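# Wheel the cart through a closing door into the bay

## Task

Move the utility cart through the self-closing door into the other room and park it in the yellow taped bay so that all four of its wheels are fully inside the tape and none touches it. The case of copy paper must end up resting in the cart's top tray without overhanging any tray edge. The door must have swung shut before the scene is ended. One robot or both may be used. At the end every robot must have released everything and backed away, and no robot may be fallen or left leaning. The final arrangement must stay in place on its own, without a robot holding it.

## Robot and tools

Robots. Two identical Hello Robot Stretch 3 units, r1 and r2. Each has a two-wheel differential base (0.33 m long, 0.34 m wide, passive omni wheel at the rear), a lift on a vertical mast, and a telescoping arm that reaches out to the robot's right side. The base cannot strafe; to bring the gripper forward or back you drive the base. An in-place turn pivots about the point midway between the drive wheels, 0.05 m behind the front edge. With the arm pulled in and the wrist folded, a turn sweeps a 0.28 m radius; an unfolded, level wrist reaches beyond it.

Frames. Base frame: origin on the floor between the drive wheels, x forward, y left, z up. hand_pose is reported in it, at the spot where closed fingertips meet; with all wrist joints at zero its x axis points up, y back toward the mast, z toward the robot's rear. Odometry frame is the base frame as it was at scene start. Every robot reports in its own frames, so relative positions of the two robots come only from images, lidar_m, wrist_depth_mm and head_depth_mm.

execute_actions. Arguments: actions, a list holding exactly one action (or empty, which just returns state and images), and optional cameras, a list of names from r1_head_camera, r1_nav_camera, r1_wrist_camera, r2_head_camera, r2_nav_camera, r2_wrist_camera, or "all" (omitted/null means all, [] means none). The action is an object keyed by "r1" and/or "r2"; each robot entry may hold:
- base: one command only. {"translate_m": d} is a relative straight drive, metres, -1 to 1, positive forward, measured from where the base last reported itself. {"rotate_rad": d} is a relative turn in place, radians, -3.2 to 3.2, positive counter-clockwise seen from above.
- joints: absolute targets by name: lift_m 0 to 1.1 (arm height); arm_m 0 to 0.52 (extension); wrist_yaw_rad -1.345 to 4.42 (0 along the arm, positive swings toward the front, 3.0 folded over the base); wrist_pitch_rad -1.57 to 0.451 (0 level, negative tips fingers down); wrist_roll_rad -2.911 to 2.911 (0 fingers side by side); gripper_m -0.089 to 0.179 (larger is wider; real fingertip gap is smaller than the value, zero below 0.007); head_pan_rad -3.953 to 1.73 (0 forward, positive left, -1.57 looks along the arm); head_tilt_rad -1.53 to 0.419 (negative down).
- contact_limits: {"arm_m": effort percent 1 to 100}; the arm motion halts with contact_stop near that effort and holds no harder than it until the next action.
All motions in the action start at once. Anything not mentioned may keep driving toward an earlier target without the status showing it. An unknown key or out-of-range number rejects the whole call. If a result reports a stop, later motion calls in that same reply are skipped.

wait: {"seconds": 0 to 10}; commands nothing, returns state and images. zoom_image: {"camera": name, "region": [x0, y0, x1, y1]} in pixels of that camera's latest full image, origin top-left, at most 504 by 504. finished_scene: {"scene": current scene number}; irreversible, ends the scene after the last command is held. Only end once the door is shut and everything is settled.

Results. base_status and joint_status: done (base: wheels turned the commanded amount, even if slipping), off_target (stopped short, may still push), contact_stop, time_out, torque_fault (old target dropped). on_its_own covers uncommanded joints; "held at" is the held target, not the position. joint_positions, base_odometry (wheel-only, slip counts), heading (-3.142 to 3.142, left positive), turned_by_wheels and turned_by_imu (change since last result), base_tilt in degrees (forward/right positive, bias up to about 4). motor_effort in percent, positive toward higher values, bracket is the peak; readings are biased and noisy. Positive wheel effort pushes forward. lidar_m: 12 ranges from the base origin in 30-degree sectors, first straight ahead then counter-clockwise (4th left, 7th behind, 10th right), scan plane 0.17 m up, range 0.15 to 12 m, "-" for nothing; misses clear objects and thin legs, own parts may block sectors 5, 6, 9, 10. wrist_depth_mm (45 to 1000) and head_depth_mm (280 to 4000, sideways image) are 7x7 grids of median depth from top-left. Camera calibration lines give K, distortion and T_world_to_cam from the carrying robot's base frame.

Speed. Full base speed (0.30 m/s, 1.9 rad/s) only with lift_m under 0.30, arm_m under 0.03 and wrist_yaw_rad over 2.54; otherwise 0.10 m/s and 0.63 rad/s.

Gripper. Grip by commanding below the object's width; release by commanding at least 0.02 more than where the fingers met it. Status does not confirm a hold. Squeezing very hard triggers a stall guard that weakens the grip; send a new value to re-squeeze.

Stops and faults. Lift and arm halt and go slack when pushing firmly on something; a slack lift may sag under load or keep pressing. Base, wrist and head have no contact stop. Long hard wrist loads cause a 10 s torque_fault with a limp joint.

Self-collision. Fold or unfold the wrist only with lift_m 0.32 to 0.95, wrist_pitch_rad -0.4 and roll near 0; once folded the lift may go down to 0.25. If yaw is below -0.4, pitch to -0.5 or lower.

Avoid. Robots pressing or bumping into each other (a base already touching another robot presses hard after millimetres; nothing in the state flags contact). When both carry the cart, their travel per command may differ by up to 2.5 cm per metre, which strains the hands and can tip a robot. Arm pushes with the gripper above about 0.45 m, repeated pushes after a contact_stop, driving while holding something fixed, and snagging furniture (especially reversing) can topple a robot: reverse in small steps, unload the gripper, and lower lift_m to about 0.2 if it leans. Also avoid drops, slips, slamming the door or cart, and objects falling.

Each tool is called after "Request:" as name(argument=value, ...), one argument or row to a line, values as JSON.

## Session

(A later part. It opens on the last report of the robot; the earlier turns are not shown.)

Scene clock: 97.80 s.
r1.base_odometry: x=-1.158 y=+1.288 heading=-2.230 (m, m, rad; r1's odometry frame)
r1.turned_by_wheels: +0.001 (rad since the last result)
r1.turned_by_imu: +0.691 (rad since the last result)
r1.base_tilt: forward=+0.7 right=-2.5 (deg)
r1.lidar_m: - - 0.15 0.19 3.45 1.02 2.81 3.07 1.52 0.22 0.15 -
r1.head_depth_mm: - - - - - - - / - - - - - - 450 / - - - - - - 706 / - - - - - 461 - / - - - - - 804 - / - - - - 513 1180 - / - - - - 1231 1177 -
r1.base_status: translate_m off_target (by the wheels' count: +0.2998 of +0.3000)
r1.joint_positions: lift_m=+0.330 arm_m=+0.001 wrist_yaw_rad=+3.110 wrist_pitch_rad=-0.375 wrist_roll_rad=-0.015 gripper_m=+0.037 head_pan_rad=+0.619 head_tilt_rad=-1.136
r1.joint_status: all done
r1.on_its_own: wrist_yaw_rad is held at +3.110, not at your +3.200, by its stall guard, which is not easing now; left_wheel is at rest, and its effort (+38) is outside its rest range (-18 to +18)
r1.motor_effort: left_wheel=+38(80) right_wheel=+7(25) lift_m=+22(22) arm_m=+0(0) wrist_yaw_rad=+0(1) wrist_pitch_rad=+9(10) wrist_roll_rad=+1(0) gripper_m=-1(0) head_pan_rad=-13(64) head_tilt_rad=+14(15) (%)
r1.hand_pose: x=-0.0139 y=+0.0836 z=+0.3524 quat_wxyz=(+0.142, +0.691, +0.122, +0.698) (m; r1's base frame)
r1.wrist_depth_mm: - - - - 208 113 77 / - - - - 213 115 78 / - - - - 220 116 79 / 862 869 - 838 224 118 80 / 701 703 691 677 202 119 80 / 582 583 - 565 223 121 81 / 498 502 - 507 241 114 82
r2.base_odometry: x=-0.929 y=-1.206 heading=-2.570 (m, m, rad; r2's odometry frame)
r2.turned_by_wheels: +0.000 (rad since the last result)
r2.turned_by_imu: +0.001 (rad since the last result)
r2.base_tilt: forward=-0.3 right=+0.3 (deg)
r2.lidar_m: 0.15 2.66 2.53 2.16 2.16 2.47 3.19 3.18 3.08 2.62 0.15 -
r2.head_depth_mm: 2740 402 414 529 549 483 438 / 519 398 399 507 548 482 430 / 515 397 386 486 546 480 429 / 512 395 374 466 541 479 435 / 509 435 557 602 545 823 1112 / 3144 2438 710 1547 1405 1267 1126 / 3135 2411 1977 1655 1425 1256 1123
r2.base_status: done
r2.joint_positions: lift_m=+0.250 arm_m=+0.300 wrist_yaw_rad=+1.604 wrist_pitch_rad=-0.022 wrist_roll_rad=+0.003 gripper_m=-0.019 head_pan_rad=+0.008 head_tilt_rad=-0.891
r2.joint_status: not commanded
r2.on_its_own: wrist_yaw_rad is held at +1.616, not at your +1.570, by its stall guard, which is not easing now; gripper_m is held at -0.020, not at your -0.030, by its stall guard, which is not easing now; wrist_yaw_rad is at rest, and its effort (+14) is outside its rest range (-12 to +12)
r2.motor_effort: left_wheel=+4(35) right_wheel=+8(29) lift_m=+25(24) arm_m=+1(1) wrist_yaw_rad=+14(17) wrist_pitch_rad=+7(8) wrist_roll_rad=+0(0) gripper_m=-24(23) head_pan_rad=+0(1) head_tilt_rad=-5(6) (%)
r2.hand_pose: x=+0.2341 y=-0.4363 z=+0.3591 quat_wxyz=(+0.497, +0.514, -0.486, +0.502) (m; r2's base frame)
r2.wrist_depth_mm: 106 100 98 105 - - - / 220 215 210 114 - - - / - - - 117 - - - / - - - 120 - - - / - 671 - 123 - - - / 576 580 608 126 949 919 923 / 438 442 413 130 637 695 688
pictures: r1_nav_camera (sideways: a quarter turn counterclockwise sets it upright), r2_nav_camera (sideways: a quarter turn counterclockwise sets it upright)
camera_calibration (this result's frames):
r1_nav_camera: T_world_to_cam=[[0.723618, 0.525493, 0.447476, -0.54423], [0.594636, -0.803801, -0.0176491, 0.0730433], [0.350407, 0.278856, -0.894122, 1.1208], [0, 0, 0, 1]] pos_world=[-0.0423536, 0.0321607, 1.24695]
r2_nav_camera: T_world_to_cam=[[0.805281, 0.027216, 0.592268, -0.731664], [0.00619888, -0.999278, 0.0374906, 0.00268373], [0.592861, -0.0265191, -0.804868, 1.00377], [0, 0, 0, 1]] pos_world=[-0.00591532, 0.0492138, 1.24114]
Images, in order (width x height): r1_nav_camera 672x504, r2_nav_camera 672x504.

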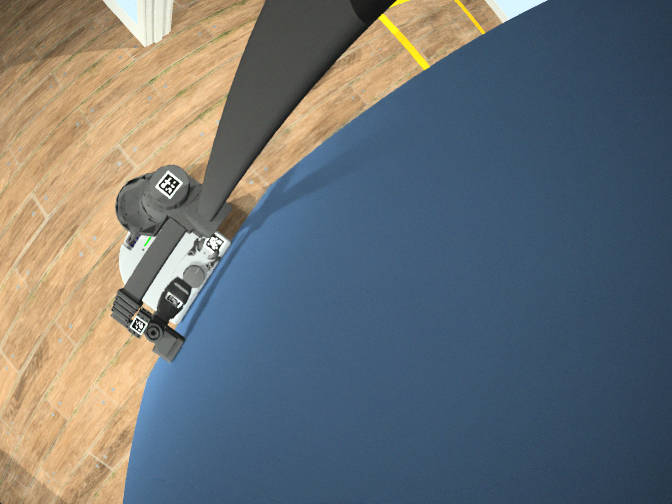

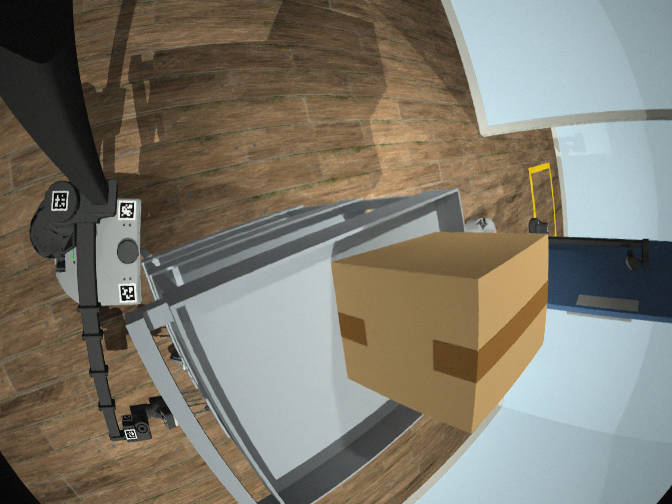

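Request:
execute_actions(
  actions=[
    {"r1":{"base":{"translate_m":-0.01},"joints":{"head_pan_rad":-2.4,"head_tilt_rad":-0.8}},"r2":{"base":{"rotate_rad":0.6}}},
  ],
  cameras=["r2_nav_camera"],
)

Request:
execute_actions(
  actions=[
    {"r2":{"base":{"translate_m":0.5}}},
  ],
  cameras=["r1_nav_camera","r2_nav_camera"],
)

Scene clock: 104.67 s.
r1.base_odometry: x=-1.152 y=+1.296 heading=-2.229 (m, m, rad; r1's odometry frame)
r1.turned_by_wheels: +0.000 (rad since the last result)
r1.turned_by_imu: -0.131 (rad since the last result)
r1.base_tilt: forward=+0.9 right=-2.4 (deg)
r1.lidar_m: - - 0.15 0.19 3.54 0.99 2.09 2.91 1.28 1.37 0.15 -
r1.head_depth_mm: 2539 2767 2520 1927 1565 1315 1123 / 2743 3046 2520 1926 1558 1308 1129 / 2972 3241 2524 1922 1567 1310 1126 / 3287 3461 2539 1942 1556 1311 1126 / 3725 3720 2515 1937 1568 1307 1129 / - 3502 2328 1818 1563 1308 1128 / - 1281 1613 1750 1570 1312 1131
r1.base_status: done
r1.joint_positions: lift_m=+0.330 arm_m=+0.001 wrist_yaw_rad=+3.110 wrist_pitch_rad=-0.375 wrist_roll_rad=-0.015 gripper_m=+0.037 head_pan_rad=-2.384 head_tilt_rad=-0.751
r1.joint_status: head_tilt_rad off_target (ended at -0.751, target -0.800); the others done
r1.on_its_own: wrist_yaw_rad is held at +3.110, not at your +3.200, by its stall guard, which is not easing now
r1.motor_effort: left_wheel=+7(24) right_wheel=+5(17) lift_m=+22(22) arm_m=+0(0) wrist_yaw_rad=+0(0) wrist_pitch_rad=+9(8) wrist_roll_rad=+0(0) gripper_m=-1(0) head_pan_rad=-11(100) head_tilt_rad=-19(38) (%)
r1.hand_pose: x=-0.0140 y=+0.0836 z=+0.3524 quat_wxyz=(+0.142, +0.691, +0.122, +0.698) (m; r1's base frame)
r1.wrist_depth_mm: - - - - 203 125 90 / - - - - 211 128 91 / - - - - 220 131 93 / 896 887 - 772 229 134 94 / 707 703 694 643 212 137 96 / 588 569 - 553 240 140 98 / 499 494 - 503 258 135 99
r2.base_odometry: x=-0.929 y=-1.206 heading=-1.970 (m, m, rad; r2's odometry frame)
r2.turned_by_wheels: +0.600 (rad since the last result)
r2.turned_by_imu: +0.602 (rad since the last result)
r2.base_tilt: forward=-0.5 right=+0.2 (deg)
r2.lidar_m: 0.28 2.44 2.16 2.17 2.59 3.17 3.18 2.94 2.61 2.62 0.34 0.28
r2.head_depth_mm: 523 518 606 637 549 712 1040 / 2338 546 632 634 514 775 1086 / 2488 2243 733 635 506 799 1100 / 2556 2448 1990 1557 489 813 1111 / 2661 2434 1979 1665 1436 1263 1129 / 2743 2430 1976 1656 1428 1260 1130 / 2797 2413 1957 1657 1425 1260 1124
r2.base_status: done
r2.joint_positions: lift_m=+0.250 arm_m=+0.300 wrist_yaw_rad=+1.611 wrist_pitch_rad=-0.022 wrist_roll_rad=+0.003 gripper_m=-0.019 head_pan_rad=+0.008 head_tilt_rad=-0.891
r2.joint_status: not commanded
r2.on_its_own: wrist_yaw_rad is held at +1.616, not at your +1.570, by its stall guard, which is not easing now; gripper_m is held at -0.020, not at your -0.030, by its stall guard, which is not easing now
r2.motor_effort: left_wheel=-4(37) right_wheel=+1(47) lift_m=+24(24) arm_m=-1(2) wrist_yaw_rad=+8(83) wrist_pitch_rad=+7(7) wrist_roll_rad=-1(0) gripper_m=-21(29) head_pan_rad=-1(0) head_tilt_rad=-5(5) (%)
r2.hand_pose: x=+0.2341 y=-0.4350 z=+0.3592 quat_wxyz=(+0.495, +0.516, -0.485, +0.504) (m; r2's base frame)
r2.wrist_depth_mm: 126 119 111 105 - - - / 220 214 209 113 - - - / - - - 115 - - - / - - - 119 - - - / - - 783 122 - - - / 493 557 601 125 894 904 922 / 435 440 415 129 622 695 696
pictures: r2_nav_camera (sideways: a quarter turn counterclockwise sets it upright)
camera_calibration (this result's frames):
r2_nav_camera: T_world_to_cam=[[0.805281, 0.0272162, 0.592268, -0.731664], [0.00619918, -0.999278, 0.0374906, 0.00268372], [0.59286, -0.0265189, -0.804868, 1.00377], [0, 0, 0, 1]] pos_world=[-0.00591536, 0.0492138, 1.24114]
Images, in order (width x height): r2_nav_camera 672x504.

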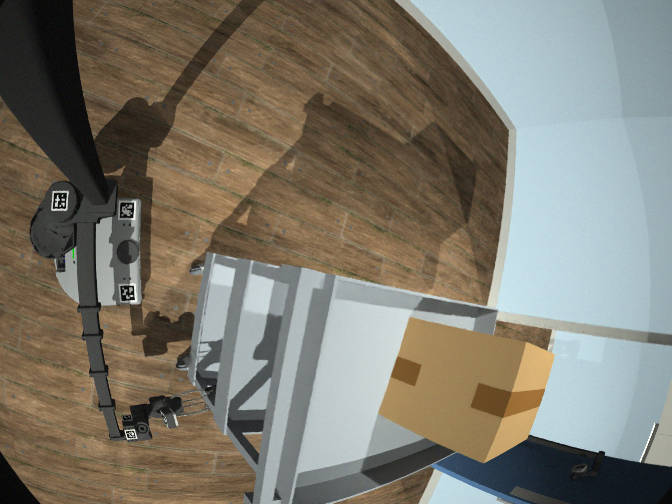

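Scene clock: 110.70 s.
r1.base_odometry: x=-1.152 y=+1.296 heading=-2.229 (m, m, rad; r1's odometry frame)
r1.turned_by_wheels: +0.000 (rad since the last result)
r1.turned_by_imu: +0.001 (rad since the last result)
r1.base_tilt: forward=+0.8 right=-2.4 (deg)
r1.lidar_m: - - 0.15 0.19 3.54 0.99 2.08 1.18 1.00 5.24 0.15 -
r1.head_depth_mm: 2532 2793 2523 1930 1564 1309 1124 / 2718 3040 2534 1928 1559 1314 1131 / 2994 3290 2528 1934 1562 1309 1128 / 3185 1201 1550 1753 1562 1310 1125 / 1168 1077 1421 1370 1519 1309 1129 / 1174 1139 1486 1597 1566 1312 1128 / - 1369 1538 1727 1559 1308 1128
r1.base_status: not commanded
r1.joint_positions: lift_m=+0.330 arm_m=+0.001 wrist_yaw_rad=+3.110 wrist_pitch_rad=-0.375 wrist_roll_rad=-0.015 gripper_m=+0.037 head_pan_rad=-2.384 head_tilt_rad=-0.751
r1.joint_status: not commanded
r1.on_its_own: wrist_yaw_rad is held at +3.110, not at your +3.200, by its stall guard, which is not easing now
r1.motor_effort: left_wheel=+7(7) right_wheel=+4(6) lift_m=+21(22) arm_m=+0(0) wrist_yaw_rad=+0(0) wrist_pitch_rad=+9(9) wrist_roll_rad=+0(0) gripper_m=-1(1) head_pan_rad=-10(11) head_tilt_rad=-18(19) (%)
r1.hand_pose: x=-0.0140 y=+0.0836 z=+0.3524 quat_wxyz=(+0.142, +0.691, +0.122, +0.698) (m; r1's base frame)
r1.wrist_depth_mm: - - - - 204 124 90 / - - - - 212 128 91 / - - - - 220 131 93 / 900 882 - 773 228 134 94 / 708 699 698 653 212 137 96 / 578 575 - 557 241 140 98 / 497 496 - 504 257 135 99
r2.base_odometry: x=-1.124 y=-1.666 heading=-1.970 (m, m, rad; r2's odometry frame)
r2.turned_by_wheels: +0.000 (rad since the last result)
r2.turned_by_imu: +0.001 (rad since the last result)
r2.base_tilt: forward=-0.4 right=+0.1 (deg)
r2.lidar_m: 0.19 2.26 2.01 2.01 2.40 3.66 3.65 3.14 2.77 2.78 0.27 0.20
r2.head_depth_mm: 522 446 528 611 549 459 1008 / 519 451 535 618 547 456 1004 / 565 466 543 619 546 486 1003 / 2089 2244 732 616 535 432 1000 / 2158 2356 1976 1670 1436 1265 1129 / 2216 2420 1971 1667 1427 1264 1125 / 2317 2414 1965 1654 1427 1254 1128
r2.base_status: done
r2.joint_positions: lift_m=+0.250 arm_m=+0.300 wrist_yaw_rad=+1.617 wrist_pitch_rad=-0.022 wrist_roll_rad=+0.003 gripper_m=-0.019 head_pan_rad=+0.008 head_tilt_rad=-0.891
r2.joint_status: not commanded
r2.on_its_own: wrist_yaw_rad is held at +1.616, not at your +1.570, by its stall guard, which is not easing now; gripper_m is held at -0.020, not at your -0.030, by its stall guard, which is not easing now
r2.motor_effort: left_wheel=-8(13) right_wheel=+9(27) lift_m=+24(24) arm_m=-2(1) wrist_yaw_rad=-1(14) wrist_pitch_rad=+7(7) wrist_roll_rad=-1(0) gripper_m=-22(23) head_pan_rad=+0(0) head_tilt_rad=-5(5) (%)
r2.hand_pose: x=+0.2340 y=-0.4335 z=+0.3592 quat_wxyz=(+0.494, +0.517, -0.483, +0.505) (m; r2's base frame)
r2.wrist_depth_mm: 106 105 104 104 - - - / 220 215 210 112 - - - / - - - 115 - - - / - - - 118 - - - / - 724 754 121 - - - / 527 575 605 124 887 914 916 / 438 441 421 128 656 691 694
pictures: r1_nav_camera (sideways: a quarter turn counterclockwise sets it upright), r2_nav_camera (sideways: a quarter turn counterclockwise sets it upright)
camera_calibration (this result's frames):
r1_nav_camera: T_world_to_cam=[[-0.474125, -0.459583, 0.750992, -0.932373], [-0.703838, 0.710294, -0.00967769, 0.070593], [-0.528977, -0.533165, -0.660241, 0.822066], [0, 0, 0, 1]] pos_world=[0.0424793, -0.0403478, 1.24365]
r2_nav_camera: T_world_to_cam=[[0.805281, 0.0272165, 0.592268, -0.731664], [0.00619946, -0.999278, 0.0374906, 0.00268372], [0.59286, -0.0265188, -0.804868, 1.00377], [0, 0, 0, 1]] pos_world=[-0.00591538, 0.0492137, 1.24114]
Images, in order (width x height): r1_nav_camera 672x504, r2_nav_camera 672x504.

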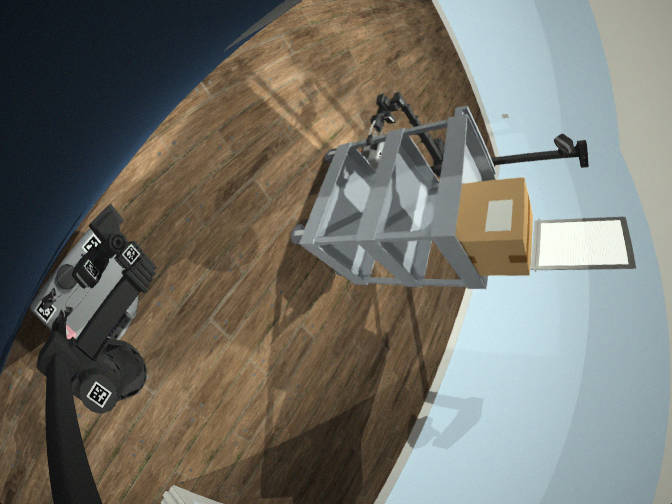

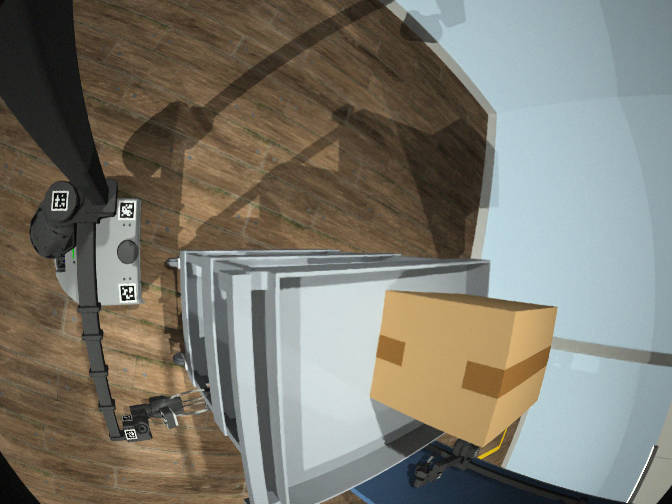

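Request:
execute_actions(
  actions=[
    {"r2":{"joints":{"arm_m":0.0}}},
  ],
  cameras=[],
)

Request:
execute_actions(
  actions=[
    {"r2":{"base":{"rotate_rad":-0.4}}},
  ],
  cameras=["r1_nav_camera","r2_nav_camera"],
)

Scene clock: 116.53 s.
r1.base_odometry: x=-1.152 y=+1.296 heading=-2.229 (m, m, rad; r1's odometry frame)
r1.turned_by_wheels: +0.000 (rad since the last result)
r1.turned_by_imu: +0.001 (rad since the last result)
r1.base_tilt: forward=+0.8 right=-2.5 (deg)
r1.lidar_m: - - 0.15 0.19 3.56 0.99 2.09 1.16 1.07 5.25 0.15 -
r1.head_depth_mm: 2522 2785 2537 1918 1551 1309 1129 / 2720 3036 2530 1939 1563 1306 1130 / 2914 3032 2337 1867 1561 1314 1127 / 1167 1143 1572 1705 1559 1308 1131 / 1168 1149 1421 1558 1563 1306 1128 / - 1432 1674 1813 1559 1313 1129 / - 1685 1881 1935 1559 1315 1131
r1.base_status: not commanded
r1.joint_positions: lift_m=+0.330 arm_m=+0.001 wrist_yaw_rad=+3.110 wrist_pitch_rad=-0.375 wrist_roll_rad=-0.015 gripper_m=+0.037 head_pan_rad=-2.384 head_tilt_rad=-0.751
r1.joint_status: not commanded
r1.on_its_own: wrist_yaw_rad is held at +3.110, not at your +3.200, by its stall guard, which is not easing now
r1.motor_effort: left_wheel=+7(7) right_wheel=+5(5) lift_m=+22(22) arm_m=+0(0) wrist_yaw_rad=+0(0) wrist_pitch_rad=+9(9) wrist_roll_rad=+0(0) gripper_m=-1(1) head_pan_rad=-11(11) head_tilt_rad=-19(19) (%)
r1.hand_pose: x=-0.0140 y=+0.0836 z=+0.3524 quat_wxyz=(+0.142, +0.691, +0.122, +0.698) (m; r1's base frame)
r1.wrist_depth_mm: - - - - 204 125 90 / - - - - 211 128 91 / - - - - 220 131 93 / 878 866 - 777 228 134 95 / 702 697 688 660 213 137 96 / 583 580 - 556 241 140 98 / 499 491 - 501 259 135 99
r2.base_odometry: x=-1.124 y=-1.666 heading=-1.970 (m, m, rad; r2's odometry frame)
r2.turned_by_wheels: +0.000 (rad since the last result)
r2.turned_by_imu: +0.000 (rad since the last result)
r2.base_tilt: forward=-0.5 right=+0.0 (deg)
r2.lidar_m: 0.24 0.30 2.01 2.01 2.40 3.66 3.68 3.12 2.77 2.77 1.57 0.24
r2.head_depth_mm: 594 828 759 638 539 440 1125 / 519 526 701 636 548 437 1106 / 516 494 583 633 546 471 1017 / 511 526 627 630 545 524 1081 / 517 565 681 629 514 795 1114 / 2139 2292 704 625 491 1006 1127 / 2302 2429 1924 623 504 1215 1124
r2.base_status: not commanded
r2.joint_positions: lift_m=+0.250 arm_m=+0.001 wrist_yaw_rad=+1.540 wrist_pitch_rad=-0.023 wrist_roll_rad=+0.003 gripper_m=-0.019 head_pan_rad=+0.008 head_tilt_rad=-0.891
r2.joint_status: all done
r2.on_its_own: gripper_m is held at -0.020, not at your -0.030, by its stall guard, which is not easing now
r2.motor_effort: left_wheel=-9(16) right_wheel=+7(21) lift_m=+24(24) arm_m=-5(7) wrist_yaw_rad=+29(50) wrist_pitch_rad=+8(8) wrist_roll_rad=+0(0) gripper_m=-24(25) head_pan_rad=+0(0) head_tilt_rad=-5(5) (%)
r2.hand_pose: x=+0.2341 y=-0.1533 z=+0.3589 quat_wxyz=(+0.513, +0.499, -0.502, +0.486) (m; r2's base frame)
r2.wrist_depth_mm: 141 128 115 106 193 - - / 224 216 210 113 289 - - / - - - 116 - - - / - - - 119 - - - / - - 780 122 733 - - / 481 541 594 125 817 919 914 / 424 444 422 128 427 686 691
pictures: none
No camera images: the call's "cameras" was empty. Leave "cameras" out to get every camera's image.

Scene clock: 118.13 s.
r1.base_odometry: x=-1.152 y=+1.296 heading=-2.229 (m, m, rad; r1's odometry frame)
r1.turned_by_wheels: +0.000 (rad since the last result)
r1.turned_by_imu: +0.000 (rad since the last result)
r1.base_tilt: forward=+0.8 right=-2.5 (deg)
r1.lidar_m: - - 0.15 0.19 3.54 0.99 2.09 1.23 1.08 5.26 0.15 -
r1.head_depth_mm: 2531 2780 2497 1920 1560 1310 1126 / 2732 3043 2524 1935 1559 1305 1127 / 2959 3273 2412 1930 1558 1305 1129 / 3130 1215 1612 1750 1560 1313 1128 / 1166 1122 1549 1555 1566 1307 1133 / 3676 1247 1487 1762 1562 1311 1132 / - 1450 1698 1877 1560 1311 1130
r1.base_status: not commanded
r1.joint_positions: lift_m=+0.330 arm_m=+0.001 wrist_yaw_rad=+3.110 wrist_pitch_rad=-0.375 wrist_roll_rad=-0.015 gripper_m=+0.037 head_pan_rad=-2.384 head_tilt_rad=-0.751
r1.joint_status: not commanded
r1.on_its_own: wrist_yaw_rad is held at +3.110, not at your +3.200, by its stall guard, which is not easing now
r1.motor_effort: left_wheel=+7(8) right_wheel=+5(6) lift_m=+22(22) arm_m=+0(0) wrist_yaw_rad=+0(0) wrist_pitch_rad=+9(8) wrist_roll_rad=+0(0) gripper_m=+0(0) head_pan_rad=-11(11) head_tilt_rad=-18(19) (%)
r1.hand_pose: x=-0.0140 y=+0.0836 z=+0.3524 quat_wxyz=(+0.142, +0.691, +0.122, +0.698) (m; r1's base frame)
r1.wrist_depth_mm: - - - - 204 125 90 / - - - - 213 128 91 / - - - - 219 131 93 / 898 887 - 773 228 134 94 / 697 695 698 657 213 137 96 / 588 577 - 540 241 141 98 / 499 495 - 505 260 135 99
r2.base_odometry: x=-1.124 y=-1.666 heading=-2.370 (m, m, rad; r2's odometry frame)
r2.turned_by_wheels: -0.400 (rad since the last result)
r2.turned_by_imu: -0.404 (rad since the last result)
r2.base_tilt: forward=-0.4 right=+0.1 (deg)
r2.lidar_m: 0.18 0.19 0.25 2.01 2.04 2.63 3.66 3.73 2.95 2.76 2.82 0.19
r2.head_depth_mm: 1755 1913 1925 1688 1430 437 1107 / 3109 2203 1904 607 537 486 1103 / 3218 2321 734 633 547 474 976 / 3081 841 730 630 544 462 929 / 508 434 512 600 542 486 979 / 505 429 502 600 540 485 941 / 499 428 505 597 539 483 703
r2.base_status: done
r2.joint_positions: lift_m=+0.250 arm_m=+0.000 wrist_yaw_rad=+1.544 wrist_pitch_rad=-0.023 wrist_roll_rad=+0.003 gripper_m=-0.019 head_pan_rad=+0.008 head_tilt_rad=-0.891
r2.joint_status: not commanded
r2.on_its_own: wrist_yaw_rad is held at +1.523, not at your +1.570, by its stall guard, which is not easing now; gripper_m is held at -0.020, not at your -0.030, by its stall guard, which is not easing now; wrist_yaw_rad is at rest, and its effort (-23) is outside its rest range (-12 to +12)
r2.motor_effort: left_wheel=+9(16) right_wheel=-11(25) lift_m=+24(24) arm_m=-1(4) wrist_yaw_rad=-23(34) wrist_pitch_rad=+8(8) wrist_roll_rad=+0(0) gripper_m=-22(27) head_pan_rad=-1(0) head_tilt_rad=-5(5) (%)
r2.hand_pose: x=+0.2342 y=-0.1521 z=+0.3588 quat_wxyz=(+0.512, +0.500, -0.501, +0.487) (m; r2's base frame)
r2.wrist_depth_mm: 106 99 102 104 - - - / 222 216 210 112 - - - / - - - 115 - - - / - - - 118 - - - / 673 701 719 121 - - - / 559 576 606 124 913 915 916 / 437 437 421 128 651 694 690
pictures: r1_nav_camera (sideways: a quarter turn counterclockwise sets it upright), r2_nav_camera (sideways: a quarter turn counterclockwise sets it upright)
camera_calibration (this result's frames):
r1_nav_camera: T_world_to_cam=[[-0.474125, -0.459583, 0.750992, -0.932373], [-0.703838, 0.710294, -0.00967769, 0.070593], [-0.528977, -0.533165, -0.660241, 0.822066], [0, 0, 0, 1]] pos_world=[0.0424793, -0.0403478, 1.24365]
r2_nav_camera: T_world_to_cam=[[0.805281, 0.0272161, 0.592268, -0.731664], [0.00619906, -0.999278, 0.0374906, 0.00268372], [0.59286, -0.026519, -0.804868, 1.00377], [0, 0, 0, 1]] pos_world=[-0.00591536, 0.0492138, 1.24114]
Images, in order (width x height): r1_nav_camera 672x504, r2_nav_camera 672x504.

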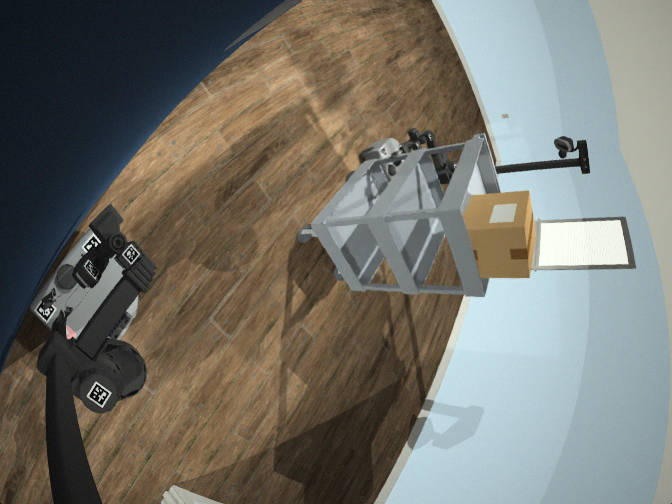

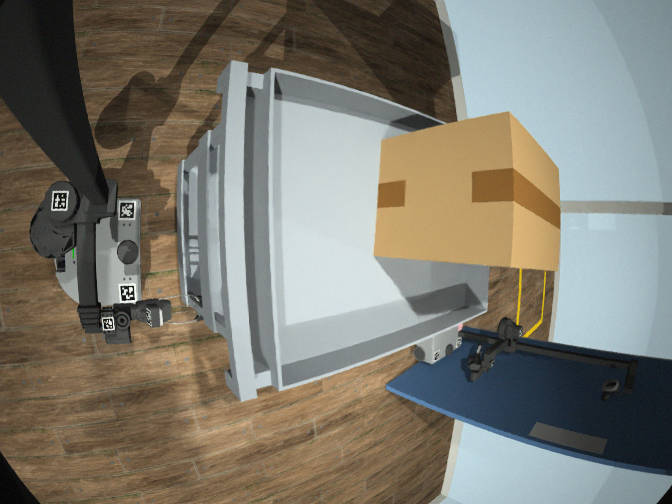

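Request:
execute_actions(
  actions=[
    {"r2":{"joints":{"gripper_m":0.09,"wrist_yaw_rad":1.57}}},
  ],
  cameras=[],
)

Request:
execute_actions(
  actions=[
    {"r2":{"base":{"translate_m":-0.13}}},
  ],
  cameras=[],
)

Request:
execute_actions(
  actions=[
    {"r2":{"base":{"rotate_rad":-0.05},"joints":{"lift_m":0.4,"wrist_pitch_rad":-0.4,"gripper_m":0.03,"wrist_yaw_rad":3.1}}},
  ],
  cameras=[],
)

Request:
execute_actions(
  actions=[
    {"r2":{"base":{"translate_m":0.9}}},
  ],
  cameras=["r1_nav_camera","r2_nav_camera"],
)

Scene clock: 124.17 s.
r1.base_odometry: x=-1.152 y=+1.296 heading=-2.229 (m, m, rad; r1's odometry frame)
r1.turned_by_wheels: +0.000 (rad since the last result)
r1.turned_by_imu: +0.001 (rad since the last result)
r1.base_tilt: forward=+0.9 right=-2.5 (deg)
r1.lidar_m: - - 0.15 0.19 3.54 0.99 2.09 1.23 1.08 5.27 0.15 -
r1.head_depth_mm: 2530 2770 2548 1931 1556 1309 1128 / 2769 3056 2533 1933 1561 1309 1126 / 3010 3241 2431 1924 1560 1312 1130 / 3120 1219 1609 1761 1560 1309 1127 / 1166 1123 1551 1551 1566 1308 1126 / 3655 1250 1491 1750 1568 1314 1127 / - 1451 1697 1875 1560 1310 1129
r1.base_status: not commanded
r1.joint_positions: lift_m=+0.330 arm_m=+0.001 wrist_yaw_rad=+3.110 wrist_pitch_rad=-0.375 wrist_roll_rad=-0.015 gripper_m=+0.037 head_pan_rad=-2.384 head_tilt_rad=-0.751
r1.joint_status: not commanded
r1.on_its_own: wrist_yaw_rad is held at +3.110, not at your +3.200, by its stall guard, which is not easing now
r1.motor_effort: left_wheel=+7(7) right_wheel=+5(4) lift_m=+21(22) arm_m=+0(0) wrist_yaw_rad=+0(0) wrist_pitch_rad=+9(9) wrist_roll_rad=+0(0) gripper_m=+0(1) head_pan_rad=-10(11) head_tilt_rad=-19(19) (%)
r1.hand_pose: x=-0.0140 y=+0.0836 z=+0.3524 quat_wxyz=(+0.142, +0.691, +0.122, +0.698) (m; r1's base frame)
r1.wrist_depth_mm: - - - - 204 125 90 / - - - - 212 127 91 / - - - - 220 131 93 / 878 863 - 789 229 134 94 / 705 695 688 654 211 137 96 / 580 580 - 555 241 140 98 / 498 494 - 500 259 135 99
r2.base_odometry: x=-1.124 y=-1.666 heading=-2.370 (m, m, rad; r2's odometry frame)
r2.turned_by_wheels: +0.000 (rad since the last result)
r2.turned_by_imu: +0.000 (rad since the last result)
r2.base_tilt: forward=-0.4 right=+0.0 (deg)
r2.lidar_m: 0.18 0.19 0.25 2.00 2.04 2.63 3.66 3.73 2.95 2.77 2.82 0.19
r2.head_depth_mm: 1760 1923 1928 1697 1428 436 1108 / 3092 2204 1920 607 538 485 1105 / 3219 2308 734 633 546 476 974 / 3076 839 731 630 545 462 923 / 508 435 511 600 541 485 980 / 504 429 501 599 540 484 943 / 499 428 505 596 538 483 703
r2.base_status: not commanded
r2.joint_positions: lift_m=+0.250 arm_m=+0.000 wrist_yaw_rad=+1.568 wrist_pitch_rad=-0.023 wrist_roll_rad=+0.003 gripper_m=+0.090 head_pan_rad=+0.008 head_tilt_rad=-0.891
r2.joint_status: all done
r2.motor_effort: left_wheel=+6(8) right_wheel=-2(12) lift_m=+24(24) arm_m=-1(1) wrist_yaw_rad=+4(21) wrist_pitch_rad=+8(8) wrist_roll_rad=+0(0) gripper_m=+0(92) head_pan_rad=-1(0) head_tilt_rad=-5(5) (%)
r2.hand_pose: x=+0.2343 y=-0.1459 z=+0.3588 quat_wxyz=(+0.506, +0.506, -0.495, +0.493) (m; r2's base frame)
r2.wrist_depth_mm: 106 100 102 104 - - - / 223 216 210 112 - - - / - - - 115 - - - / - - - 118 - - - / - 716 727 121 - - - / 544 576 582 124 895 909 911 / 439 436 435 128 674 694 698
pictures: none
No camera images: the call's "cameras" was empty. Leave "cameras" out to get every camera's image.

Scene clock: 126.73 s.
r1.base_odometry: x=-1.152 y=+1.296 heading=-2.229 (m, m, rad; r1's odometry frame)
r1.turned_by_wheels: +0.000 (rad since the last result)
r1.turned_by_imu: +0.000 (rad since the last result)
r1.base_tilt: forward=+0.8 right=-2.6 (deg)
r1.lidar_m: - - 0.15 0.19 3.55 0.99 2.09 1.23 1.08 5.28 0.15 -
r1.head_depth_mm: 2512 2780 2526 1933 1563 1310 1125 / 2729 3072 2528 1932 1561 1309 1123 / 3007 3230 2428 1929 1561 1304 1130 / 3139 1218 1619 1748 1566 1311 1122 / 1168 1123 1547 1554 1566 1316 1131 / 3719 1251 1477 1746 1564 1310 1131 / - 1445 1721 1865 1569 1311 1129
r1.base_status: not commanded
r1.joint_positions: lift_m=+0.330 arm_m=+0.001 wrist_yaw_rad=+3.110 wrist_pitch_rad=-0.375 wrist_roll_rad=-0.015 gripper_m=+0.037 head_pan_rad=-2.384 head_tilt_rad=-0.751
r1.joint_status: not commanded
r1.on_its_own: wrist_yaw_rad is held at +3.110, not at your +3.200, by its stall guard, which is not easing now
r1.motor_effort: left_wheel=+8(7) right_wheel=+5(5) lift_m=+22(22) arm_m=+0(0) wrist_yaw_rad=+0(0) wrist_pitch_rad=+9(9) wrist_roll_rad=+0(0) gripper_m=+0(1) head_pan_rad=-11(10) head_tilt_rad=-19(19) (%)
r1.hand_pose: x=-0.0140 y=+0.0836 z=+0.3524 quat_wxyz=(+0.142, +0.691, +0.122, +0.698) (m; r1's base frame)
r1.wrist_depth_mm: - - - - 203 125 90 / - - - - 210 128 91 / - - - - 220 131 93 / 873 875 - 768 227 134 94 / 704 693 687 655 212 137 96 / 581 576 - 552 243 140 98 / 498 497 - 500 258 135 99
r2.base_odometry: x=-1.030 y=-1.576 heading=-2.370 (m, m, rad; r2's odometry frame)
r2.turned_by_wheels: +0.000 (rad since the last result)
r2.turned_by_imu: +0.000 (rad since the last result)
r2.base_tilt: forward=-0.4 right=+0.1 (deg)
r2.lidar_m: 0.31 0.32 2.13 2.00 2.03 2.61 3.53 3.59 2.97 2.78 2.82 0.33
r2.head_depth_mm: 1807 1994 1969 1692 1427 1283 1142 / 2888 2106 1943 608 516 1272 1136 / 3232 892 750 633 511 947 1136 / 3072 888 748 631 518 1055 1131 / 529 571 668 628 514 1013 1128 / 512 562 671 625 491 836 1124 / 516 567 677 622 495 834 1121
r2.base_status: done
r2.joint_positions: lift_m=+0.250 arm_m=+0.000 wrist_yaw_rad=+1.568 wrist_pitch_rad=-0.023 wrist_roll_rad=+0.003 gripper_m=+0.090 head_pan_rad=+0.008 head_tilt_rad=-0.891
r2.joint_status: not commanded
r2.motor_effort: left_wheel=+5(8) right_wheel=-3(10) lift_m=+24(24) arm_m=+0(1) wrist_yaw_rad=+2(2) wrist_pitch_rad=+8(8) wrist_roll_rad=+0(0) gripper_m=+1(0) head_pan_rad=+0(0) head_tilt_rad=-5(5) (%)
r2.hand_pose: x=+0.2343 y=-0.1458 z=+0.3588 quat_wxyz=(+0.506, +0.506, -0.495, +0.493) (m; r2's base frame)
r2.wrist_depth_mm: 215 218 222 227 - - - / 222 224 227 233 - - - / - - - - - - - / - - - - - - - / - 769 840 791 - - - / 536 578 587 548 900 897 914 / 438 441 434 421 686 690 698
pictures: none
No camera images: the call's "cameras" was empty. Leave "cameras" out to get every camera's image.

Scene clock: 128.93 s.
r1.base_odometry: x=-1.152 y=+1.296 heading=-2.229 (m, m, rad; r1's odometry frame)
r1.turned_by_wheels: +0.000 (rad since the last result)
r1.turned_by_imu: +0.000 (rad since the last result)
r1.base_tilt: forward=+0.8 right=-2.5 (deg)
r1.lidar_m: - - 0.15 0.19 3.55 0.99 2.09 1.24 1.08 5.26 0.15 -
r1.head_depth_mm: 2531 2759 2530 1928 1559 1311 1128 / 2741 3050 2531 1922 1561 1310 1131 / 2979 3246 2422 1930 1563 1306 1126 / 3115 1218 1616 1755 1558 1313 1129 / 1175 1118 1552 1549 1565 1309 1127 / 3628 1254 1480 1754 1565 1314 1128 / - 1446 1727 1883 1560 1315 1128
r1.base_status: not commanded
r1.joint_positions: lift_m=+0.330 arm_m=+0.001 wrist_yaw_rad=+3.110 wrist_pitch_rad=-0.375 wrist_roll_rad=-0.015 gripper_m=+0.037 head_pan_rad=-2.384 head_tilt_rad=-0.751
r1.joint_status: not commanded
r1.on_its_own: wrist_yaw_rad is held at +3.110, not at your +3.200, by its stall guard, which is not easing now
r1.motor_effort: left_wheel=+8(7) right_wheel=+5(6) lift_m=+22(22) arm_m=+0(0) wrist_yaw_rad=+0(0) wrist_pitch_rad=+9(9) wrist_roll_rad=+0(0) gripper_m=+0(1) head_pan_rad=-10(10) head_tilt_rad=-19(19) (%)
r1.hand_pose: x=-0.0140 y=+0.0836 z=+0.3524 quat_wxyz=(+0.142, +0.691, +0.122, +0.698) (m; r1's base frame)
r1.wrist_depth_mm: - - - - 204 125 90 / - - - - 210 128 91 / - - - - 220 131 93 / 885 879 - 789 228 134 94 / 701 702 696 659 212 137 96 / 581 583 - 557 240 140 98 / 496 496 - 503 258 135 99
r2.base_odometry: x=-1.030 y=-1.576 heading=-2.420 (m, m, rad; r2's odometry frame)
r2.turned_by_wheels: -0.050 (rad since the last result)
r2.turned_by_imu: -0.050 (rad since the last result)
r2.base_tilt: forward=-0.5 right=+0.2 (deg)
r2.lidar_m: 0.31 0.32 0.40 2.00 2.02 2.51 3.53 3.56 3.03 2.78 2.81 0.34
r2.head_depth_mm: 1741 1843 1954 1694 1447 1279 1142 / 1824 2071 2007 618 529 1274 1136 / 3065 2096 732 633 525 976 1136 / 3224 895 749 630 509 1042 1134 / 607 633 691 629 512 839 1128 / 507 555 662 626 492 836 1110 / 508 555 663 624 502 833 1104
r2.base_status: done
r2.joint_positions: lift_m=+0.400 arm_m=+0.000 wrist_yaw_rad=+3.098 wrist_pitch_rad=-0.415 wrist_roll_rad=+0.003 gripper_m=+0.030 head_pan_rad=+0.008 head_tilt_rad=-0.891
r2.joint_status: all done
r2.motor_effort: left_wheel=+5(12) right_wheel=-4(8) lift_m=+29(26) arm_m=-1(1) wrist_yaw_rad=+3(6) wrist_pitch_rad=+5(8) wrist_roll_rad=+0(0) gripper_m=+0(90) head_pan_rad=+0(1) head_tilt_rad=-5(5) (%)
r2.hand_pose: x=-0.0115 y=+0.0795 z=+0.4132 quat_wxyz=(+0.161, +0.696, +0.131, +0.688) (m; r2's base frame)
r2.wrist_depth_mm: - - - - - - - / - - - - - - - / - - - - - - - / 951 975 - - - - 932 / 782 785 - 815 797 807 496 / 658 662 - 666 678 640 492 / 564 572 - 576 561 570 386
pictures: none
No camera images: the call's "cameras" was empty. Leave "cameras" out to get every camera's image.

Scene clock: 139.00 s.
r1.base_odometry: x=-1.152 y=+1.296 heading=-2.229 (m, m, rad; r1's odometry frame)
r1.turned_by_wheels: +0.000 (rad since the last result)
r1.turned_by_imu: +0.001 (rad since the last result)
r1.base_tilt: forward=+0.8 right=-2.5 (deg)
r1.lidar_m: - - 0.15 0.19 3.53 0.99 0.81 0.46 0.51 5.25 0.15 -
r1.head_depth_mm: 2539 625 685 913 1193 1314 1125 / 2757 626 631 710 1051 1241 1128 / 2995 642 655 695 968 1160 1127 / 3304 736 830 746 918 1070 1130 / 3555 1185 981 1120 1196 1280 1129 / - 3671 1005 1227 1518 1309 1132 / - 3699 2415 1935 1561 1310 1132
r1.base_status: not commanded
r1.joint_positions: lift_m=+0.330 arm_m=+0.001 wrist_yaw_rad=+3.110 wrist_pitch_rad=-0.375 wrist_roll_rad=-0.015 gripper_m=+0.037 head_pan_rad=-2.384 head_tilt_rad=-0.751
r1.joint_status: not commanded
r1.on_its_own: wrist_yaw_rad is held at +3.110, not at your +3.200, by its stall guard, which is not easing now
r1.motor_effort: left_wheel=+8(7) right_wheel=+6(5) lift_m=+22(22) arm_m=+0(0) wrist_yaw_rad=+0(0) wrist_pitch_rad=+9(9) wrist_roll_rad=+0(0) gripper_m=-1(2) head_pan_rad=-11(11) head_tilt_rad=-19(19) (%)
r1.hand_pose: x=-0.0140 y=+0.0836 z=+0.3524 quat_wxyz=(+0.142, +0.691, +0.122, +0.698) (m; r1's base frame)
r1.wrist_depth_mm: - - - - 204 125 90 / - - - - 211 128 92 / - - - - 220 130 93 / 885 871 - 784 229 134 94 / 690 694 695 663 213 137 96 / 574 574 - 553 241 140 98 / 498 495 - 499 258 134 100
r2.base_odometry: x=-1.706 y=-2.170 heading=-2.420 (m, m, rad; r2's odometry frame)
r2.turned_by_wheels: +0.000 (rad since the last result)
r2.turned_by_imu: +0.004 (rad since the last result)
r2.base_tilt: forward=-0.5 right=+0.1 (deg)
r2.lidar_m: - - 0.15 2.12 2.14 2.67 4.41 4.42 2.89 0.20 0.15 -
r2.head_depth_mm: 1433 1369 729 618 549 483 431 / 3267 2397 735 635 547 482 430 / 514 396 349 453 535 480 429 / 508 393 348 431 524 479 428 / 507 391 354 443 531 477 426 / 503 389 363 456 534 476 425 / 1272 387 372 470 539 474 424
r2.base_status: done
r2.joint_positions: lift_m=+0.400 arm_m=+0.000 wrist_yaw_rad=+3.089 wrist_pitch_rad=-0.416 wrist_roll_rad=+0.003 gripper_m=+0.030 head_pan_rad=+0.008 head_tilt_rad=-0.893
r2.joint_status: not commanded
r2.on_its_own: wrist_yaw_rad is at rest, and its effort (+13) is outside its rest range (-12 to +12)
r2.motor_effort: left_wheel=+1(76) right_wheel=+11(17) lift_m=+28(29) arm_m=-1(1) wrist_yaw_rad=+13(13) wrist_pitch_rad=+5(6) wrist_roll_rad=+0(0) gripper_m=+0(0) head_pan_rad=+0(0) head_tilt_rad=-4(5) (%)
r2.hand_pose: x=-0.0094 y=+0.0793 z=+0.4131 quat_wxyz=(+0.165, +0.696, +0.128, +0.687) (m; r2's base frame)
r2.wrist_depth_mm: - - - - - 139 94 / - - - - - 139 94 / - - - - - 138 94 / 955 975 974 - 921 138 93 / 774 784 - 806 739 786 93 / 656 654 - 675 405 677 93 / 566 569 - 575 415 418 403
pictures: r1_nav_camera (sideways: a quarter turn counterclockwise sets it upright), r2_nav_camera (sideways: a quarter turn counterclockwise sets it upright)
camera_calibration (this result's frames):
r1_nav_camera: T_world_to_cam=[[-0.474125, -0.459584, 0.750992, -0.932373], [-0.703839, 0.710294, -0.00967769, 0.070593], [-0.528977, -0.533165, -0.660241, 0.822066], [0, 0, 0, 1]] pos_world=[0.0424793, -0.0403478, 1.24365]
r2_nav_camera: T_world_to_cam=[[0.806221, 0.027224, 0.590987, -0.730001], [0.00625867, -0.999277, 0.0374939, 0.00267914], [0.591581, -0.0265296, -0.805809, 1.005], [0, 0, 0, 1]] pos_world=[-0.00601188, 0.0492129, 1.24116]
Images, in order (width x height): r1_nav_camera 672x504, r2_nav_camera 672x504.

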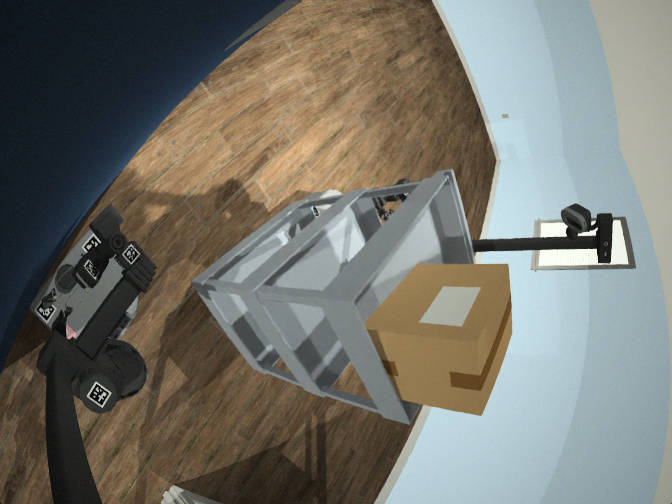

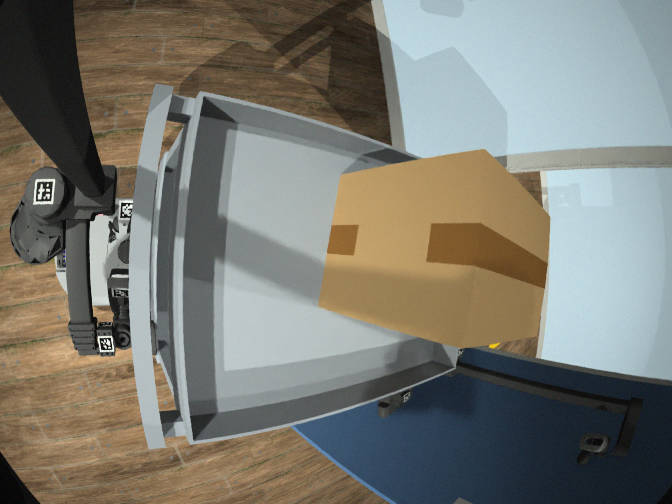

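Flat push works. Straighten.

Request:
execute_actions(
  actions=[
    {"r2":{"base":{"rotate_rad":0.17},"joints":{"wrist_yaw_rad":3.08}},"r1":{"joints":{"head_pan_rad":-2.9,"head_tilt_rad":-1.1}}},
  ],
  cameras=[],
)

Request:
execute_actions(
  actions=[
    {"r2":{"base":{"translate_m":0.55}}},
  ],
  cameras=["r1_nav_camera","r2_nav_camera"],
)

Scene clock: 141.93 s.
r1.base_odometry: x=-1.152 y=+1.296 heading=-2.229 (m, m, rad; r1's odometry frame)
r1.turned_by_wheels: +0.000 (rad since the last result)
r1.turned_by_imu: -0.021 (rad since the last result)
r1.base_tilt: forward=+0.8 right=-2.5 (deg)
r1.lidar_m: - - 0.15 0.20 3.54 0.99 0.78 0.43 0.50 5.25 0.15 -
r1.head_depth_mm: 2270 1924 1655 1451 1295 1175 1039 / 2289 1915 1666 1455 1299 - 1041 / 2283 1928 1659 1457 1325 - - / 2235 1793 1238 1413 1306 - - / 633 684 1050 1226 1265 1227 1044 / 549 617 645 872 1246 1196 971 / 498 622 631 958 1282 1174 1069
r1.base_status: not commanded
r1.joint_positions: lift_m=+0.330 arm_m=+0.001 wrist_yaw_rad=+3.110 wrist_pitch_rad=-0.375 wrist_roll_rad=-0.015 gripper_m=+0.037 head_pan_rad=-2.879 head_tilt_rad=-1.076
r1.joint_status: head_pan_rad off_target (ended at -2.879, target -2.900); head_tilt_rad off_target (ended at -1.076, target -1.100)
r1.on_its_own: wrist_yaw_rad is held at +3.110, not at your +3.200, by its stall guard, which is not easing now
r1.motor_effort: left_wheel=+7(14) right_wheel=+5(15) lift_m=+22(22) arm_m=+0(0) wrist_yaw_rad=-1(0) wrist_pitch_rad=+9(9) wrist_roll_rad=+0(0) gripper_m=-1(0) head_pan_rad=-13(93) head_tilt_rad=-9(65) (%)
r1.hand_pose: x=-0.0140 y=+0.0836 z=+0.3524 quat_wxyz=(+0.142, +0.691, +0.122, +0.698) (m; r1's base frame)
r1.wrist_depth_mm: - - - - 213 135 99 / - - - - 222 138 100 / - - - - 232 143 102 / 878 883 - 769 241 146 105 / 698 701 686 641 227 151 107 / 584 579 - 553 260 154 109 / 499 500 - 497 276 149 111
r2.base_odometry: x=-1.706 y=-2.170 heading=-2.251 (m, m, rad; r2's odometry frame)
r2.turned_by_wheels: +0.169 (rad since the last result)
r2.turned_by_imu: +0.171 (rad since the last result)
r2.base_tilt: forward=-0.3 right=+0.2 (deg)
r2.lidar_m: - 0.15 0.17 2.12 2.22 3.13 4.40 3.65 2.73 0.20 0.15 -
r2.head_depth_mm: 521 428 720 638 549 483 431 / 517 398 368 466 541 482 430 / 513 396 385 471 541 480 429 / 510 393 402 498 544 478 428 / 1277 391 422 529 541 476 433 / 1277 396 448 590 539 476 439 / 1277 1493 1785 587 527 475 445
r2.base_status: done
r2.joint_positions: lift_m=+0.400 arm_m=+0.000 wrist_yaw_rad=+3.069 wrist_pitch_rad=-0.416 wrist_roll_rad=+0.003 gripper_m=+0.030 head_pan_rad=+0.008 head_tilt_rad=-0.893
r2.joint_status: all done
r2.on_its_own: wrist_yaw_rad is at rest, and its effort (+14) is outside its rest range (-12 to +12)
r2.motor_effort: left_wheel=-6(13) right_wheel=+17(27) lift_m=+28(28) arm_m=-1(1) wrist_yaw_rad=+14(21) wrist_pitch_rad=+5(5) wrist_roll_rad=+0(0) gripper_m=-1(0) head_pan_rad=+0(0) head_tilt_rad=-4(4) (%)
r2.hand_pose: x=-0.0049 y=+0.0790 z=+0.4131 quat_wxyz=(+0.172, +0.698, +0.121, +0.685) (m; r2's base frame)
r2.wrist_depth_mm: - - - - - - 149 / - - - - - 241 146 / - - - - - 249 144 / 945 973 966 - - 291 141 / 773 788 - 807 811 744 778 / 658 654 - 670 678 648 678 / 574 572 - 576 552 390 379
pictures: none
No camera images: the call's "cameras" was empty. Leave "cameras" out to get every camera's image.

Scene clock: 148.40 s.
r1.base_odometry: x=-1.152 y=+1.296 heading=-2.230 (m, m, rad; r1's odometry frame)
r1.turned_by_wheels: +0.000 (rad since the last result)
r1.turned_by_imu: +0.001 (rad since the last result)
r1.base_tilt: forward=+0.8 right=-2.4 (deg)
r1.lidar_m: - - 0.15 0.20 0.37 0.27 0.27 0.28 0.39 5.26 0.15 -
r1.head_depth_mm: 378 424 515 552 795 1125 1043 / 390 447 550 551 807 - 1041 / 425 489 594 553 836 - - / 2292 732 630 564 850 - - / 2279 735 631 574 1049 1225 1043 / 813 686 631 585 1145 1192 988 / 2314 658 596 665 1304 1179 1071
r1.base_status: not commanded
r1.joint_positions: lift_m=+0.330 arm_m=+0.001 wrist_yaw_rad=+3.110 wrist_pitch_rad=-0.375 wrist_roll_rad=-0.015 gripper_m=+0.037 head_pan_rad=-2.882 head_tilt_rad=-1.075
r1.joint_status: not commanded
r1.on_its_own: wrist_yaw_rad is held at +3.110, not at your +3.200, by its stall guard, which is not easing now
r1.motor_effort: left_wheel=+5(9) right_wheel=+5(8) lift_m=+22(22) arm_m=+0(0) wrist_yaw_rad=+0(0) wrist_pitch_rad=+9(9) wrist_roll_rad=+0(0) gripper_m=-1(2) head_pan_rad=-12(14) head_tilt_rad=-9(9) (%)
r1.hand_pose: x=-0.0140 y=+0.0836 z=+0.3524 quat_wxyz=(+0.142, +0.691, +0.122, +0.698) (m; r1's base frame)
r1.wrist_depth_mm: - - - - 212 135 99 / - - - - 221 138 101 / - - - - 231 142 102 / 805 875 - 777 242 147 105 / 408 662 683 632 227 150 107 / 384 539 - 549 259 154 109 / 298 444 - 502 278 149 111
r2.base_odometry: x=-2.052 y=-2.598 heading=-2.251 (m, m, rad; r2's odometry frame)
r2.turned_by_wheels: +0.000 (rad since the last result)
r2.turned_by_imu: +0.003 (rad since the last result)
r2.base_tilt: forward=-0.3 right=+0.1 (deg)
r2.lidar_m: - 0.98 1.27 2.10 2.20 3.12 4.96 3.66 2.75 0.19 0.15 -
r2.head_depth_mm: 520 400 358 436 529 483 431 / 517 398 366 448 535 481 429 / 3215 425 382 462 537 480 429 / 3191 2451 739 616 543 478 428 / 3179 2440 1930 1599 1404 1219 440 / 787 886 1048 1316 1431 1258 1126 / 761 885 1055 1312 1432 1257 1124
r2.base_status: done
r2.joint_positions: lift_m=+0.400 arm_m=+0.000 wrist_yaw_rad=+3.076 wrist_pitch_rad=-0.416 wrist_roll_rad=+0.003 gripper_m=+0.030 head_pan_rad=+0.008 head_tilt_rad=-0.893
r2.joint_status: not commanded
r2.motor_effort: left_wheel=+1(16) right_wheel=+13(30) lift_m=+28(28) arm_m=-1(1) wrist_yaw_rad=+5(24) wrist_pitch_rad=+5(6) wrist_roll_rad=-1(0) gripper_m=+0(0) head_pan_rad=+0(0) head_tilt_rad=-4(4) (%)
r2.hand_pose: x=-0.0066 y=+0.0791 z=+0.4130 quat_wxyz=(+0.169, +0.697, +0.123, +0.686) (m; r2's base frame)
r2.wrist_depth_mm: - - - - - - - / - - - - - - - / - - - - - - - / 959 978 960 - - - 964 / 774 771 - 815 798 819 92 / 656 659 - 671 665 674 92 / 562 572 - 585 565 585 99
pictures: r1_nav_camera (sideways: a quarter turn counterclockwise sets it upright), r2_nav_camera (sideways: a quarter turn counterclockwise sets it upright)
camera_calibration (this result's frames):
r1_nav_camera: T_world_to_cam=[[-0.833909, -0.230159, 0.50162, -0.605258], [-0.27524, 0.961233, -0.0165244, 0.0768867], [-0.478371, -0.151846, -0.86493, 1.08792], [0, 0, 0, 1]] pos_world=[0.03686, -0.0480158, 1.24585]
r2_nav_camera: T_world_to_cam=[[0.80622, 0.0272222, 0.590989, -0.730003], [0.00625643, -0.999277, 0.0374939, 0.00267916], [0.591583, -0.0265309, -0.805808, 1.005], [0, 0, 0, 1]] pos_world=[-0.00601163, 0.049213, 1.24116]
Images, in order (width x height): r1_nav_camera 672x504, r2_nav_camera 672x504.

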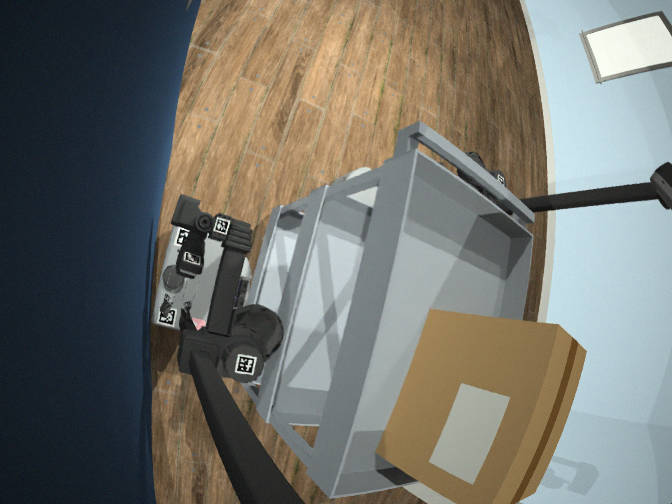

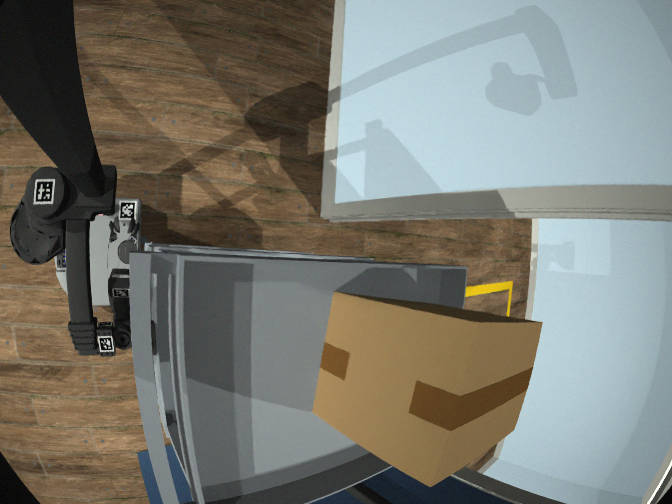

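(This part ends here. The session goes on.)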